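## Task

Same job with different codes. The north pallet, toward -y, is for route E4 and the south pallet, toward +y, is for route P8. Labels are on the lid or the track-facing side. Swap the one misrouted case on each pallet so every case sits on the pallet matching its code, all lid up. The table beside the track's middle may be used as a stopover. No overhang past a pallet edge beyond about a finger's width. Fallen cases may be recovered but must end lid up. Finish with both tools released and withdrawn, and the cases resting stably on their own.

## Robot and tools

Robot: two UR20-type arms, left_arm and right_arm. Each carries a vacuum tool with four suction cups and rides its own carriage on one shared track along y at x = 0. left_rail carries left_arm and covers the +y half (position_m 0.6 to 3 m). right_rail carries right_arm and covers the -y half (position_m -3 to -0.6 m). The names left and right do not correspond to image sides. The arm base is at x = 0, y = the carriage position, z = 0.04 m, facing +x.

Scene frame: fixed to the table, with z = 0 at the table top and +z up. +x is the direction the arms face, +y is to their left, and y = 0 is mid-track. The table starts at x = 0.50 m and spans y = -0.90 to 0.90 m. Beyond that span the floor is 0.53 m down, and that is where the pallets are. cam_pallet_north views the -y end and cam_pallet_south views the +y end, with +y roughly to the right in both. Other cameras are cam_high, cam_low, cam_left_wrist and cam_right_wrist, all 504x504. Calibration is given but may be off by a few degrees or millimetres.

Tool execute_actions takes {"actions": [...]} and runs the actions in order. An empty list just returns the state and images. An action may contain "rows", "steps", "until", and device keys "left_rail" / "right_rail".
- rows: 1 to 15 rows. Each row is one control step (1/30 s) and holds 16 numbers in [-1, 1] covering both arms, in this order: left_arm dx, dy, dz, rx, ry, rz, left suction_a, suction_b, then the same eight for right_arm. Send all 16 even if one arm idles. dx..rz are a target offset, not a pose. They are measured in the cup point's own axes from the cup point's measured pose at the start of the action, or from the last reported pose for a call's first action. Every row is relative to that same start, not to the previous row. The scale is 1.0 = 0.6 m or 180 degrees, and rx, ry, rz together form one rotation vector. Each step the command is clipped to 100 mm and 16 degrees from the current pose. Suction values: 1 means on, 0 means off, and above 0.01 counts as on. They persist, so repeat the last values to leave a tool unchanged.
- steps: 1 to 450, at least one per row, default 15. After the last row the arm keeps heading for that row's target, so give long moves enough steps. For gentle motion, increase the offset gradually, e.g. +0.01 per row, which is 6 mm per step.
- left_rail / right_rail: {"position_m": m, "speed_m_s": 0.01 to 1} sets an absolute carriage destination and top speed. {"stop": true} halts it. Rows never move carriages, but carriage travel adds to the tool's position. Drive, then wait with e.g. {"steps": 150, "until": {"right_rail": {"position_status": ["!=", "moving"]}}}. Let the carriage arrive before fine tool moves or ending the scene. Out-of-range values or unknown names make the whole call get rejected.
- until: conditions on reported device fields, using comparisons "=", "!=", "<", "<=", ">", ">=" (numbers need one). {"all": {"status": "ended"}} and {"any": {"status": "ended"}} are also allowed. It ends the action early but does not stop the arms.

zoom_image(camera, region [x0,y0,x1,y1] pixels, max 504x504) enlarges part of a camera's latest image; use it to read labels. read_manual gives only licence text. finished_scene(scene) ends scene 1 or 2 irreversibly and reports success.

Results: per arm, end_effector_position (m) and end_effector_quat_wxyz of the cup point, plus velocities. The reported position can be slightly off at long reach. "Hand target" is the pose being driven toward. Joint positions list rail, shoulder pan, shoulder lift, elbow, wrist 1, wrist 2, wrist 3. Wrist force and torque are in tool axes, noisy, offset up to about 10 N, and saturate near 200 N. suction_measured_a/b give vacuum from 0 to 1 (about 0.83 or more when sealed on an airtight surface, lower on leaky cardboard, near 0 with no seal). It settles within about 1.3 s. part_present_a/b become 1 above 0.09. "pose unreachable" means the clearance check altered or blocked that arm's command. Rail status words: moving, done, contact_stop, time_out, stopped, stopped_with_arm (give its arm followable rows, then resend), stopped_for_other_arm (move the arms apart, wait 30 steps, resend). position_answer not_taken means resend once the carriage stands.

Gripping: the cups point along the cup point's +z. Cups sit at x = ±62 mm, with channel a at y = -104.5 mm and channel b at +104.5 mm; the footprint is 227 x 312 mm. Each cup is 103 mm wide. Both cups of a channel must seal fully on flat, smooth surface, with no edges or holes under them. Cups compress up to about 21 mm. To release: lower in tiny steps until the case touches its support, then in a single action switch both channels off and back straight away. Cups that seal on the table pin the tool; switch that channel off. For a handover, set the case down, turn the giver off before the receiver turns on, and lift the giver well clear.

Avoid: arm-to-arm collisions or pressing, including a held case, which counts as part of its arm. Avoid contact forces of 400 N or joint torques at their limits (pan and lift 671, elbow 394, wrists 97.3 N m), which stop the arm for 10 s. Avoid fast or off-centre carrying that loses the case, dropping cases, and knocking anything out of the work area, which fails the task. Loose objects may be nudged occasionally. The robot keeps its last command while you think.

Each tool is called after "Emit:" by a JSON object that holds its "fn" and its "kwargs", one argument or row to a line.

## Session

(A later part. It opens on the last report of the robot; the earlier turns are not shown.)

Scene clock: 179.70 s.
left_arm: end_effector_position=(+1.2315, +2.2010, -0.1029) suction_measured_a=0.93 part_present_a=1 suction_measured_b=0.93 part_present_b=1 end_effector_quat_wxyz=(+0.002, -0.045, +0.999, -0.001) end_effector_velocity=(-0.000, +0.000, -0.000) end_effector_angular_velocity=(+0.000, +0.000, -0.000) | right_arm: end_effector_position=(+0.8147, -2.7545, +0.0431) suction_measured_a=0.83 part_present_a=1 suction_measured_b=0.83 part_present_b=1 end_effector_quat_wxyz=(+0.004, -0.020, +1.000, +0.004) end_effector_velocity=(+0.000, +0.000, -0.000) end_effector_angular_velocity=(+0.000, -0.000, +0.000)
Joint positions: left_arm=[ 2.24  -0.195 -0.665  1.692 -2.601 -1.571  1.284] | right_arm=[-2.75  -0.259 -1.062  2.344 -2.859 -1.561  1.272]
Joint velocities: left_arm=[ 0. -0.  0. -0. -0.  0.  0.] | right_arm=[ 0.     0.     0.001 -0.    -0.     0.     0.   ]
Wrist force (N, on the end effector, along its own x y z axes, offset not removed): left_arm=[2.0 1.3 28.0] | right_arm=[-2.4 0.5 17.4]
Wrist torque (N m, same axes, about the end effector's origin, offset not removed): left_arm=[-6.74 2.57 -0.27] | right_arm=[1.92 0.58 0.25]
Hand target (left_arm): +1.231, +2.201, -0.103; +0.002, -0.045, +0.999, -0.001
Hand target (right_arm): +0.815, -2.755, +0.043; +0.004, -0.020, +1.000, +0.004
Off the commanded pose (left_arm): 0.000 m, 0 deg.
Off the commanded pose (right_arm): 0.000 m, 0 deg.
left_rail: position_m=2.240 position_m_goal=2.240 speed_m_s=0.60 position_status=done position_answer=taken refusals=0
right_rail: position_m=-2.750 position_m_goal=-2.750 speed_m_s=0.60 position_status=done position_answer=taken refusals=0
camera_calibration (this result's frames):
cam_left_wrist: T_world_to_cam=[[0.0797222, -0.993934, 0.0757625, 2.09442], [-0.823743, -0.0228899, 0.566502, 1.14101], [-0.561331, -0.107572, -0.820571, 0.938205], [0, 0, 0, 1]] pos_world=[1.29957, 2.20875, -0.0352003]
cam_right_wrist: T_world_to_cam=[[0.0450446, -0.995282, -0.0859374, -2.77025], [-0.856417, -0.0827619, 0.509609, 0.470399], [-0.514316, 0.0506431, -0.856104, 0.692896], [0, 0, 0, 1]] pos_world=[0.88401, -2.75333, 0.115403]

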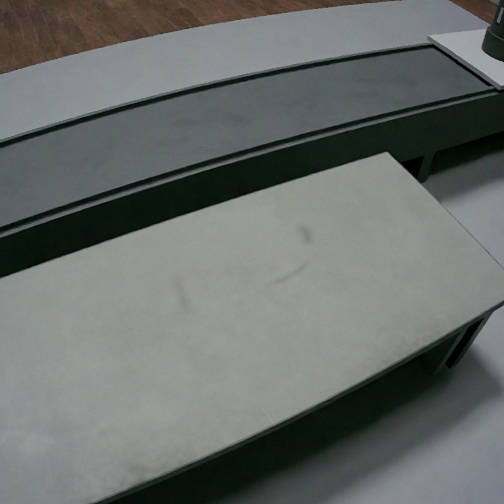

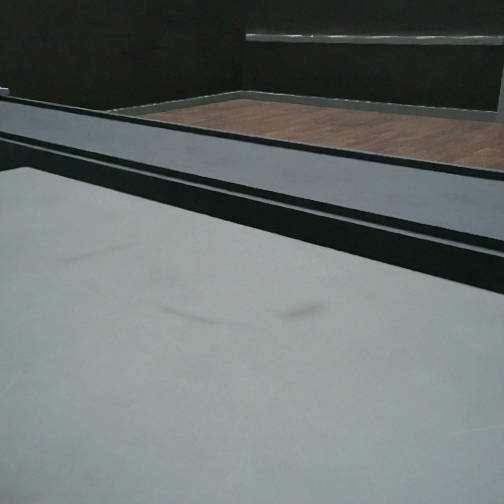

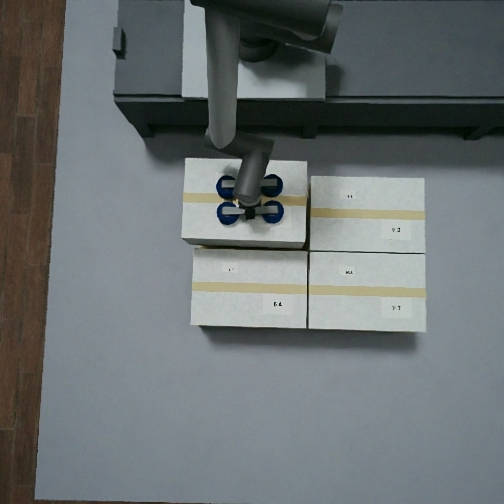

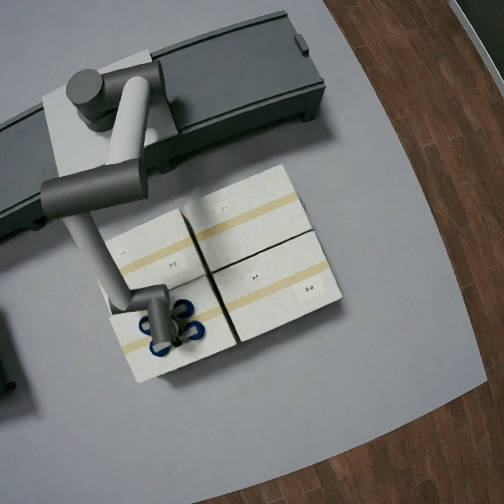

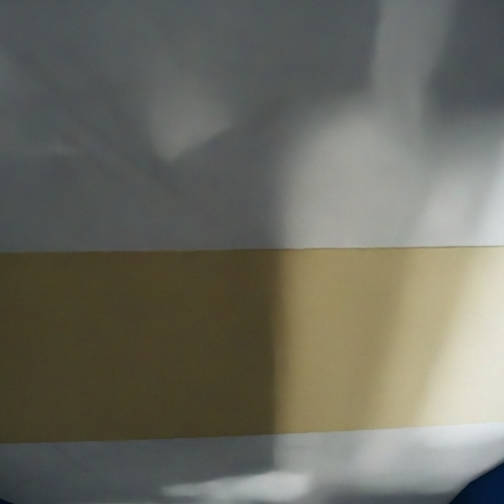

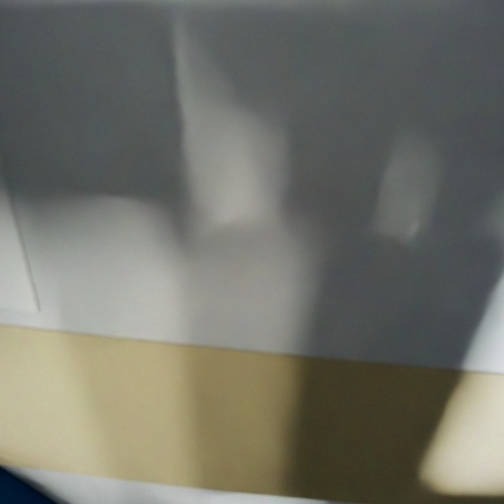

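Emit:
{"fn": "execute_actions", "kwargs": {
  "actions": [
    {"rows":[[0,0,0.05,0,0,0,1,1,0,0,0.15,0,0,0,1,1],[0,0,0.08,0,0,0,1,1,0,0,0.32,0,0,0,1,1]],"steps":50},
    {"rows":[[0,0,0.018,0,0,0,1,1,-0.006,0,0.022,0,0,0,1,1]],"steps":25},
    {"rows":[[0,0,-0.6,0,0,0,0,0,0,0,-0.6,0,0,0,0,0]],"steps":55}
  ]
}}

Emit:
{"fn": "zoom_image", "kwargs": {
  "camera": "cam_pallet_north",
  "region": [150, 130, 450, 340]
}}

Emit:
{"fn": "zoom_image", "kwargs": {
  "camera": "cam_pallet_south",
  "region": [70, 180, 350, 410]
}}

Scene clock: 192.80 s.
left_arm: end_effector_position=(+1.2303, +2.2013, +0.1986) suction_measured_a=0.00 part_present_a=0 suction_measured_b=0.00 part_present_b=0 end_effector_quat_wxyz=(+0.002, -0.045, +0.999, -0.001) end_effector_velocity=(+0.000, -0.000, +0.000) end_effector_angular_velocity=(-0.000, -0.000, -0.000) | right_arm: end_effector_position=(+0.8169, -2.7554, +0.1979) suction_measured_a=0.00 part_present_a=0 suction_measured_b=0.00 part_present_b=0 end_effector_quat_wxyz=(+0.004, -0.020, +1.000, +0.004) end_effector_velocity=(+0.000, -0.000, +0.000) end_effector_angular_velocity=(-0.000, -0.000, +0.000)
Joint positions: left_arm=[ 2.24  -0.195 -0.938  1.666 -2.302 -1.571  1.284] | right_arm=[-2.75  -0.259 -1.284  2.296 -2.589 -1.561  1.271]
Joint velocities: left_arm=[ 0. -0. -0. -0.  0.  0.  0.] | right_arm=[ 0.  0. -0. -0.  0. -0. -0.]
Wrist force (N, on the end effector, along its own x y z axes, offset not removed): left_arm=[3.2 0.7 2.3] | right_arm=[1.4 -4.2 -3.3]
Wrist torque (N m, same axes, about the end effector's origin, offset not removed): left_arm=[-0.31 -0.11 -0.18] | right_arm=[-0.57 -0.09 0.25]
Hand target (left_arm): +1.230, +2.201, +0.199; +0.002, -0.045, +0.999, -0.001
Hand target (right_arm): +0.817, -2.756, +0.198; +0.004, -0.020, +1.000, +0.004
Off the commanded pose (left_arm): 0.000 m, 0 deg.
Off the commanded pose (right_arm): 0.001 m, 0 deg.
left_rail: position_m=2.240 position_m_goal=2.240 speed_m_s=0.60 position_status=done position_answer=taken refusals=0
right_rail: position_m=-2.750 position_m_goal=-2.750 speed_m_s=0.60 position_status=done position_answer=taken refusals=0
camera_calibration (this result's frames):
cam_left_wrist: T_world_to_cam=[[0.079739, -0.99393, 0.0757908, 2.07189], [-0.823818, -0.0229022, 0.566391, 0.969314], [-0.561218, -0.107601, -0.820644, 1.18491], [0, 0, 0, 1]] pos_world=[1.29832, 2.20901, 0.266347]
cam_right_wrist: T_world_to_cam=[[0.0450393, -0.995277, -0.0859937, -2.75786], [-0.856422, -0.0827857, 0.509595, 0.393256], [-0.514308, 0.0506951, -0.856106, 0.826731], [0, 0, 0, 1]] pos_world=[0.8862, -2.75419, 0.270209]

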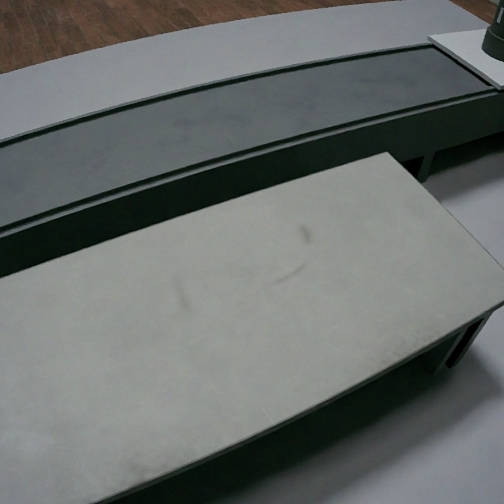

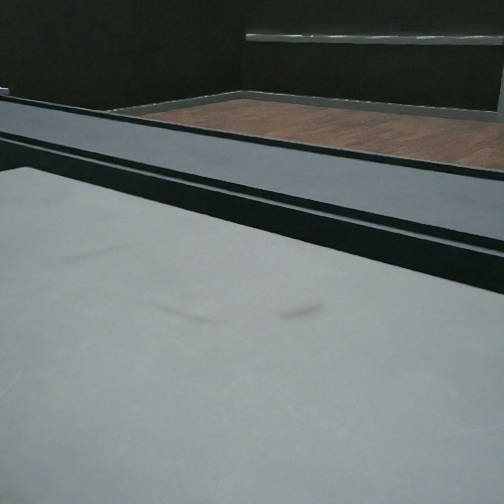

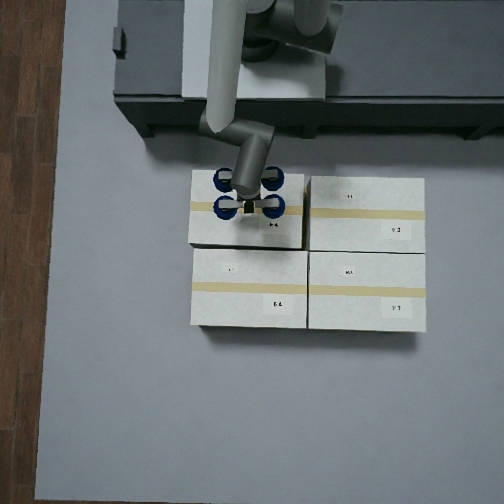

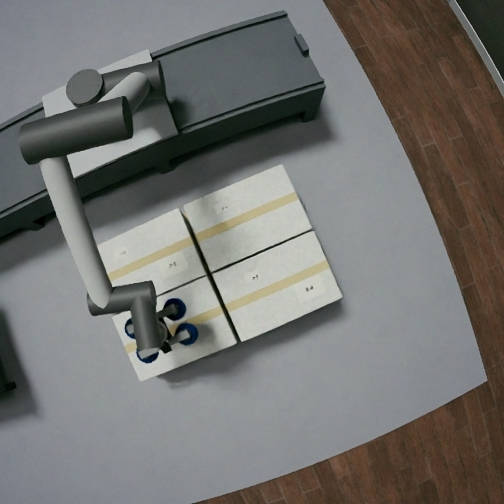

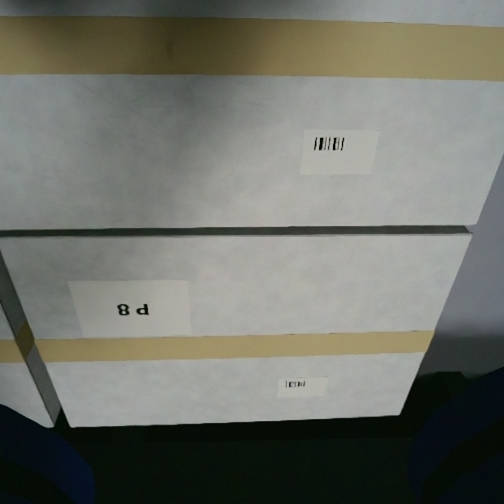

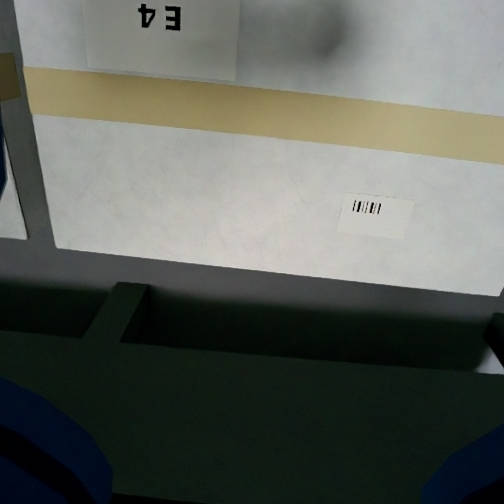

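Region (150, 130, 450, 340) of cam_pallet_north's 504x504 image, scaled by 1.680, with more detail than that image has; it fills the top 353 rows of this view, and the rest is white.

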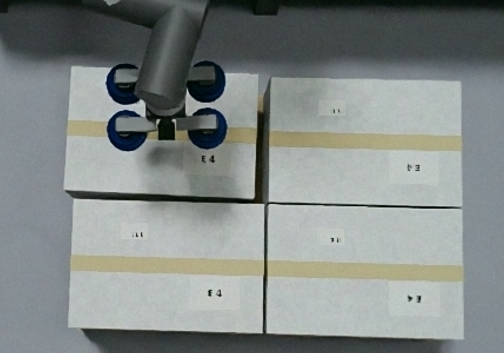

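Region (70, 180, 350, 410) of cam_pallet_south's 504x504 image, scaled by 1.800, with more detail than that image has; it fills the top 414 rows of this view, and the rest is white.

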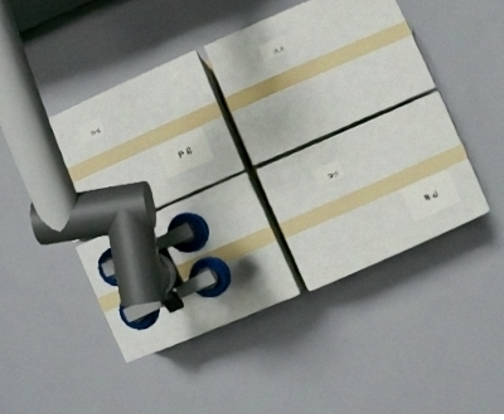

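Emit:
{"fn": "execute_actions", "kwargs": {
  "actions": [
    {"rows":[[0,0,0,0,0,0,0,0,0,0,0.55,0,0,0,0,0],[0,0,0,0,0,0,0,0,0,0,0.605,0,0,0,0,0]],"steps":60},
    {"rows":[[0,0,0,0,0,0,0,0,0,0,0,0,0,0,1,1]],"steps":40},
    {"rows":[[0,0,0,0,0,0,0,0,0,0,-0.025,0,0,0,1,1]],"steps":25},
    {"rows":[[0,0,0,0,0,0,0,0,-0.008,0.036,0,0,0,0,1,1]],"steps":25},
    {"rows":[[0,0,0,0,0,0,0,0,0,0,0.022,0,0,0,1,1]],"steps":25},
    {"rows":[[0,0,0,0,0,0,0,0,0,0,-0.9,0,0,0,0,0]],"steps":60}
  ]
}}

Emit:
{"fn": "zoom_image", "kwargs": {
  "camera": "cam_pallet_north",
  "region": [150, 130, 450, 340]
}}

Scene clock: 212.37 s.
left_arm: end_effector_position=(+1.2303, +2.2013, +0.1986) suction_measured_a=0.00 part_present_a=0 suction_measured_b=0.00 part_present_b=0 end_effector_quat_wxyz=(+0.002, -0.045, +0.999, -0.001) end_effector_velocity=(-0.000, +0.000, -0.000) end_effector_angular_velocity=(-0.000, +0.000, +0.000) | right_arm: end_effector_position=(+0.8159, -2.7524, -0.1560) suction_measured_a=0.00 part_present_a=0 suction_measured_b=0.00 part_present_b=0 end_effector_quat_wxyz=(+0.008, -0.020, +1.000, +0.002) end_effector_velocity=(-0.000, +0.000, -0.000) end_effector_angular_velocity=(-0.000, +0.000, +0.000)
Joint positions: left_arm=[ 2.24  -0.195 -0.938  1.666 -2.302 -1.571  1.284] | right_arm=[-2.75  -0.255 -0.742  2.325 -3.169 -1.563  1.275]
Joint velocities: left_arm=[ 0.  0.  0. -0.  0. -0.  0.] | right_arm=[ 0.  0.  0. -0. -0. -0.  0.]
Wrist force (N, on the end effector, along its own x y z axes, offset not removed): left_arm=[1.4 4.2 -0.3] | right_arm=[73.4 4.5 -200.0]
Wrist torque (N m, same axes, about the end effector's origin, offset not removed): left_arm=[0.24 0.15 -0.13] | right_arm=[0.61 -0.42 1.10]
Hand target (left_arm): +1.230, +2.201, +0.199; +0.002, -0.045, +0.999, -0.001
Hand target (right_arm): +0.816, -2.753, -0.157; +0.008, -0.020, +1.000, +0.002
Off the commanded pose (left_arm): 0.000 m, 0 deg.
Off the commanded pose (right_arm): 0.540 m, 0 deg.
FORCE FAULT: contact force on the right arm reached its limit, and that arm stopped for 10 seconds. The contact can be on any part of that arm, not only on its tool. That arm's remaining commands of this call were not run. That arm holds still and accepts commands again. Move the arm away from the contact; if what it grips holds it there, let go first. Pushing or pulling that hard again can fault the arm again.
left_rail: position_m=2.240 position_m_goal=2.240 speed_m_s=0.60 position_status=done position_answer=taken refusals=0
right_rail: position_m=-2.750 position_m_goal=-2.750 speed_m_s=0.60 position_status=done position_answer=taken refusals=0
camera_calibration (this result's frames):
cam_left_wrist: T_world_to_cam=[[0.0797374, -0.99393, 0.0757932, 2.07189], [-0.823824, -0.0229006, 0.566383, 0.96931], [-0.56121, -0.107602, -0.820649, 1.18492], [0, 0, 0, 1]] pos_world=[1.29832, 2.20901, 0.266365]
cam_right_wrist: T_world_to_cam=[[0.0457466, -0.995586, -0.0819469, -2.78607], [-0.860538, -0.0809362, 0.502916, 0.580401], [-0.507328, 0.0475117, -0.860442, 0.507994], [0, 0, 0, 1]] pos_world=[0.88463, -2.75093, -0.0831035]

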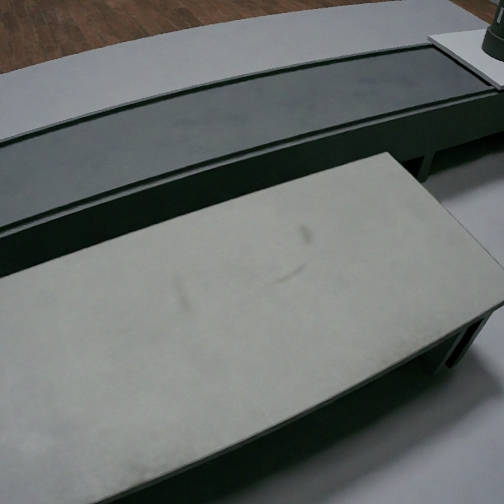

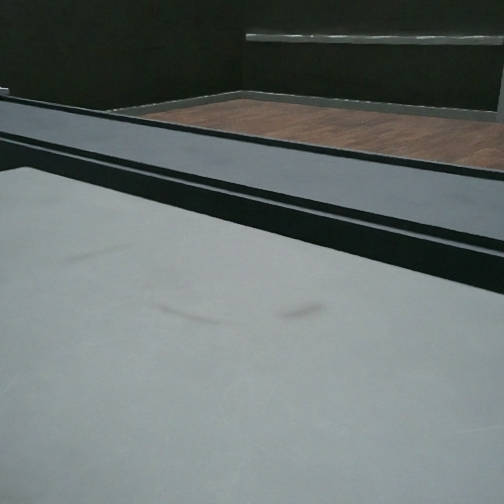

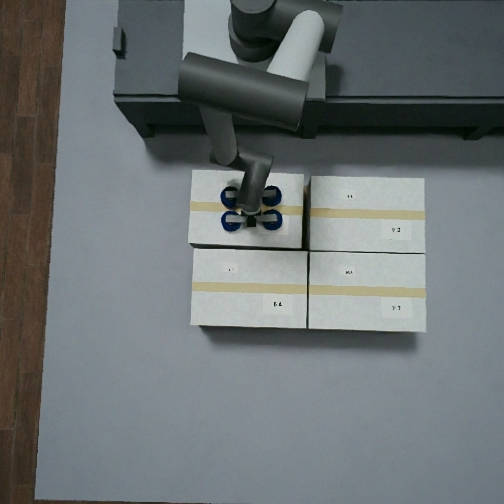

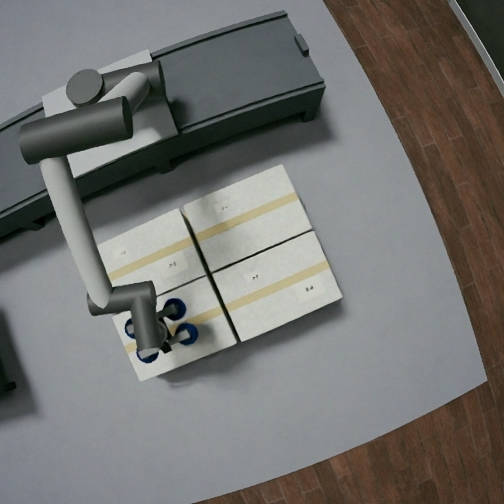

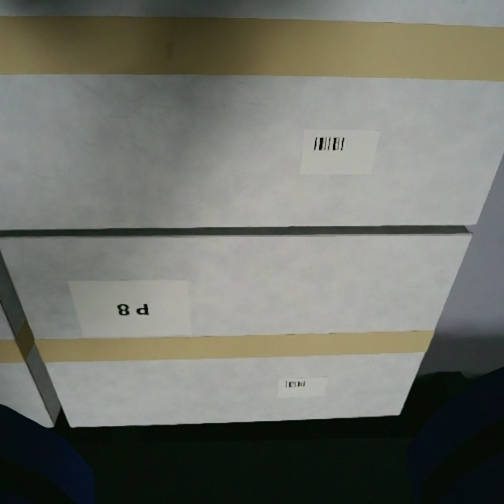

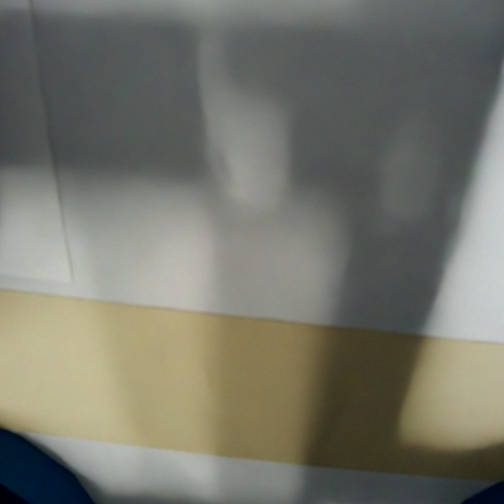

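Region (150, 130, 450, 340) of cam_pallet_north's 504x504 image, scaled by 1.680, with more detail than that image has; it fills the top 353 rows of this view, and the rest is white.

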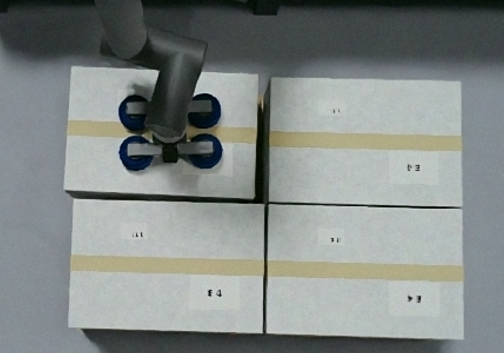

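Emit:
{"fn": "execute_actions", "kwargs": {
  "actions": [
    {"rows":[[0,0,0,0,0,0,0,0,0,0,-0.01,0,0,0,1,1]],"steps":40},
    {"rows":[[0,0,0,0,0,0,0,0,0,0,-0.03,0,0,0,1,1]],"steps":25},
    {"rows":[[0,0,0,0,0,0,0,0,-0.008,0.036,0,0,0,0,1,1]],"steps":25},
    {"rows":[[0,0,0,0,0,0,0,0,0,0,0.022,0,0,0,1,1]],"steps":25},
    {"rows":[[0,0,0,0,0,0,0,0,0,0,-0.9,0,0,0,0,0]],"steps":60}
  ]
}}

Emit:
{"fn": "zoom_image", "kwargs": {
  "camera": "cam_pallet_north",
  "region": [150, 130, 450, 340]
}}

Scene clock: 223.77 s.
left_arm: end_effector_position=(+1.2303, +2.2013, +0.1986) suction_measured_a=0.00 part_present_a=0 suction_measured_b=0.00 part_present_b=0 end_effector_quat_wxyz=(+0.002, -0.045, +0.999, -0.001) end_effector_velocity=(+0.000, -0.000, +0.000) end_effector_angular_velocity=(-0.000, -0.000, -0.000) | right_arm: end_effector_position=(+0.8103, -2.7323, +0.3947) suction_measured_a=0.00 part_present_a=0 suction_measured_b=0.00 part_present_b=0 end_effector_quat_wxyz=(+0.008, -0.020, +1.000, +0.002) end_effector_velocity=(-0.000, -0.000, +0.000) end_effector_angular_velocity=(+0.000, +0.000, +0.000)
Joint positions: left_arm=[ 2.24  -0.195 -0.938  1.666 -2.302 -1.571  1.284] | right_arm=[-2.75  -0.232 -1.51   2.186 -2.262 -1.563  1.299]
Joint velocities: left_arm=[ 0. -0. -0.  0. -0.  0.  0.] | right_arm=[ 0.    -0.    -0.    -0.     0.001 -0.    -0.   ]
Wrist force (N, on the end effector, along its own x y z axes, offset not removed): left_arm=[4.5 3.3 1.4] | right_arm=[-4.4 -0.1 -4.0]
Wrist torque (N m, same axes, about the end effector's origin, offset not removed): left_arm=[0.08 -0.29 -0.18] | right_arm=[0.03 0.75 0.22]
Hand target (left_arm): +1.230, +2.201, +0.199; +0.002, -0.045, +0.999, -0.001
Hand target (right_arm): +0.810, -2.732, +0.395; +0.008, -0.020, +1.000, +0.002
Off the commanded pose (left_arm): 0.000 m, 0 deg.
Off the commanded pose (right_arm): 0.001 m, 0 deg.
left_rail: position_m=2.240 position_m_goal=2.240 speed_m_s=0.60 position_status=done position_answer=taken refusals=0
right_rail: position_m=-2.750 position_m_goal=-2.750 speed_m_s=0.60 position_status=done position_answer=taken refusals=0
camera_calibration (this result's frames):
cam_left_wrist: T_world_to_cam=[[0.0797372, -0.99393, 0.0757933, 2.07189], [-0.823824, -0.0229003, 0.566383, 0.969309], [-0.56121, -0.107602, -0.820649, 1.18492], [0, 0, 0, 1]] pos_world=[1.29832, 2.20901, 0.266365]
cam_right_wrist: T_world_to_cam=[[0.045735, -0.995595, -0.0818464, -2.72071], [-0.860533, -0.080876, 0.502933, 0.300436], [-0.507337, 0.0474299, -0.860442, 0.977832], [0, 0, 0, 1]] pos_world=[0.879058, -2.73081, 0.467587]

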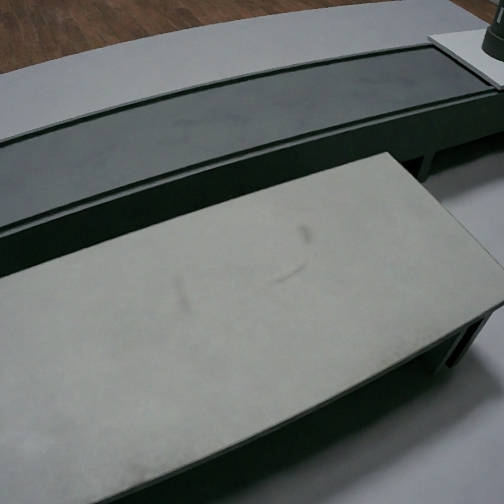

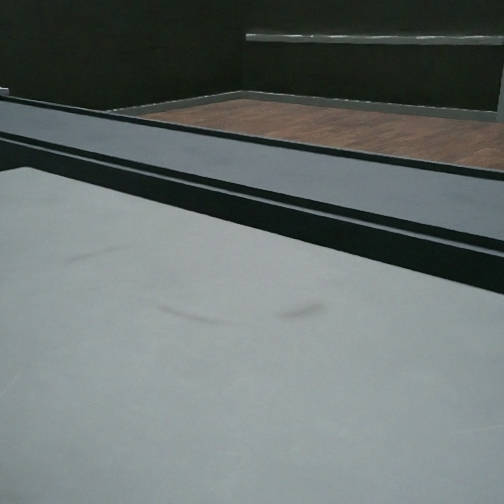

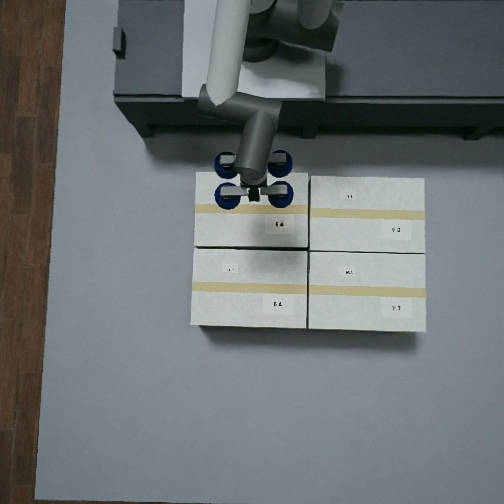

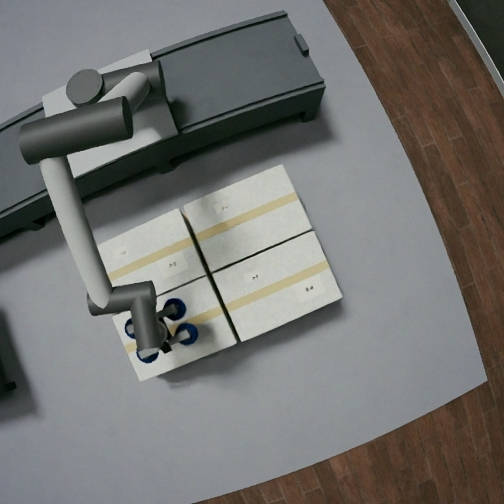

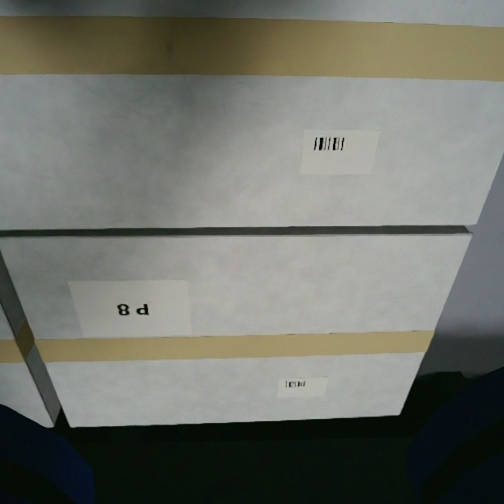

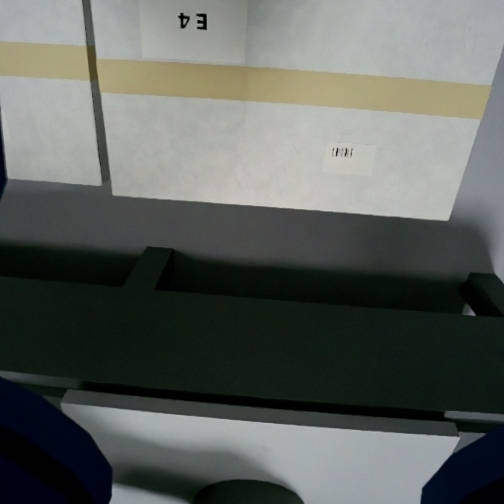

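Region (150, 130, 450, 340) of cam_pallet_north's 504x504 image, scaled by 1.680, with more detail than that image has; it fills the top 353 rows of this view, and the rest is white.

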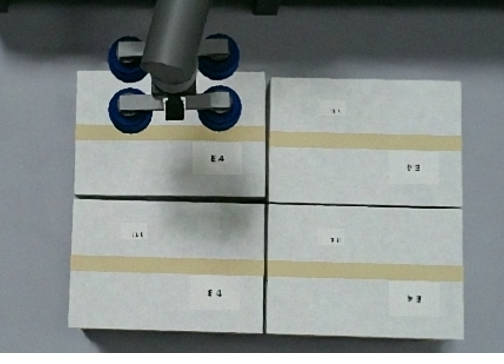

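Matches the original layout.

Emit:
{"fn": "finished_scene", "kwargs": {
  "scene": 2
}}

The scene is finished: the task was done.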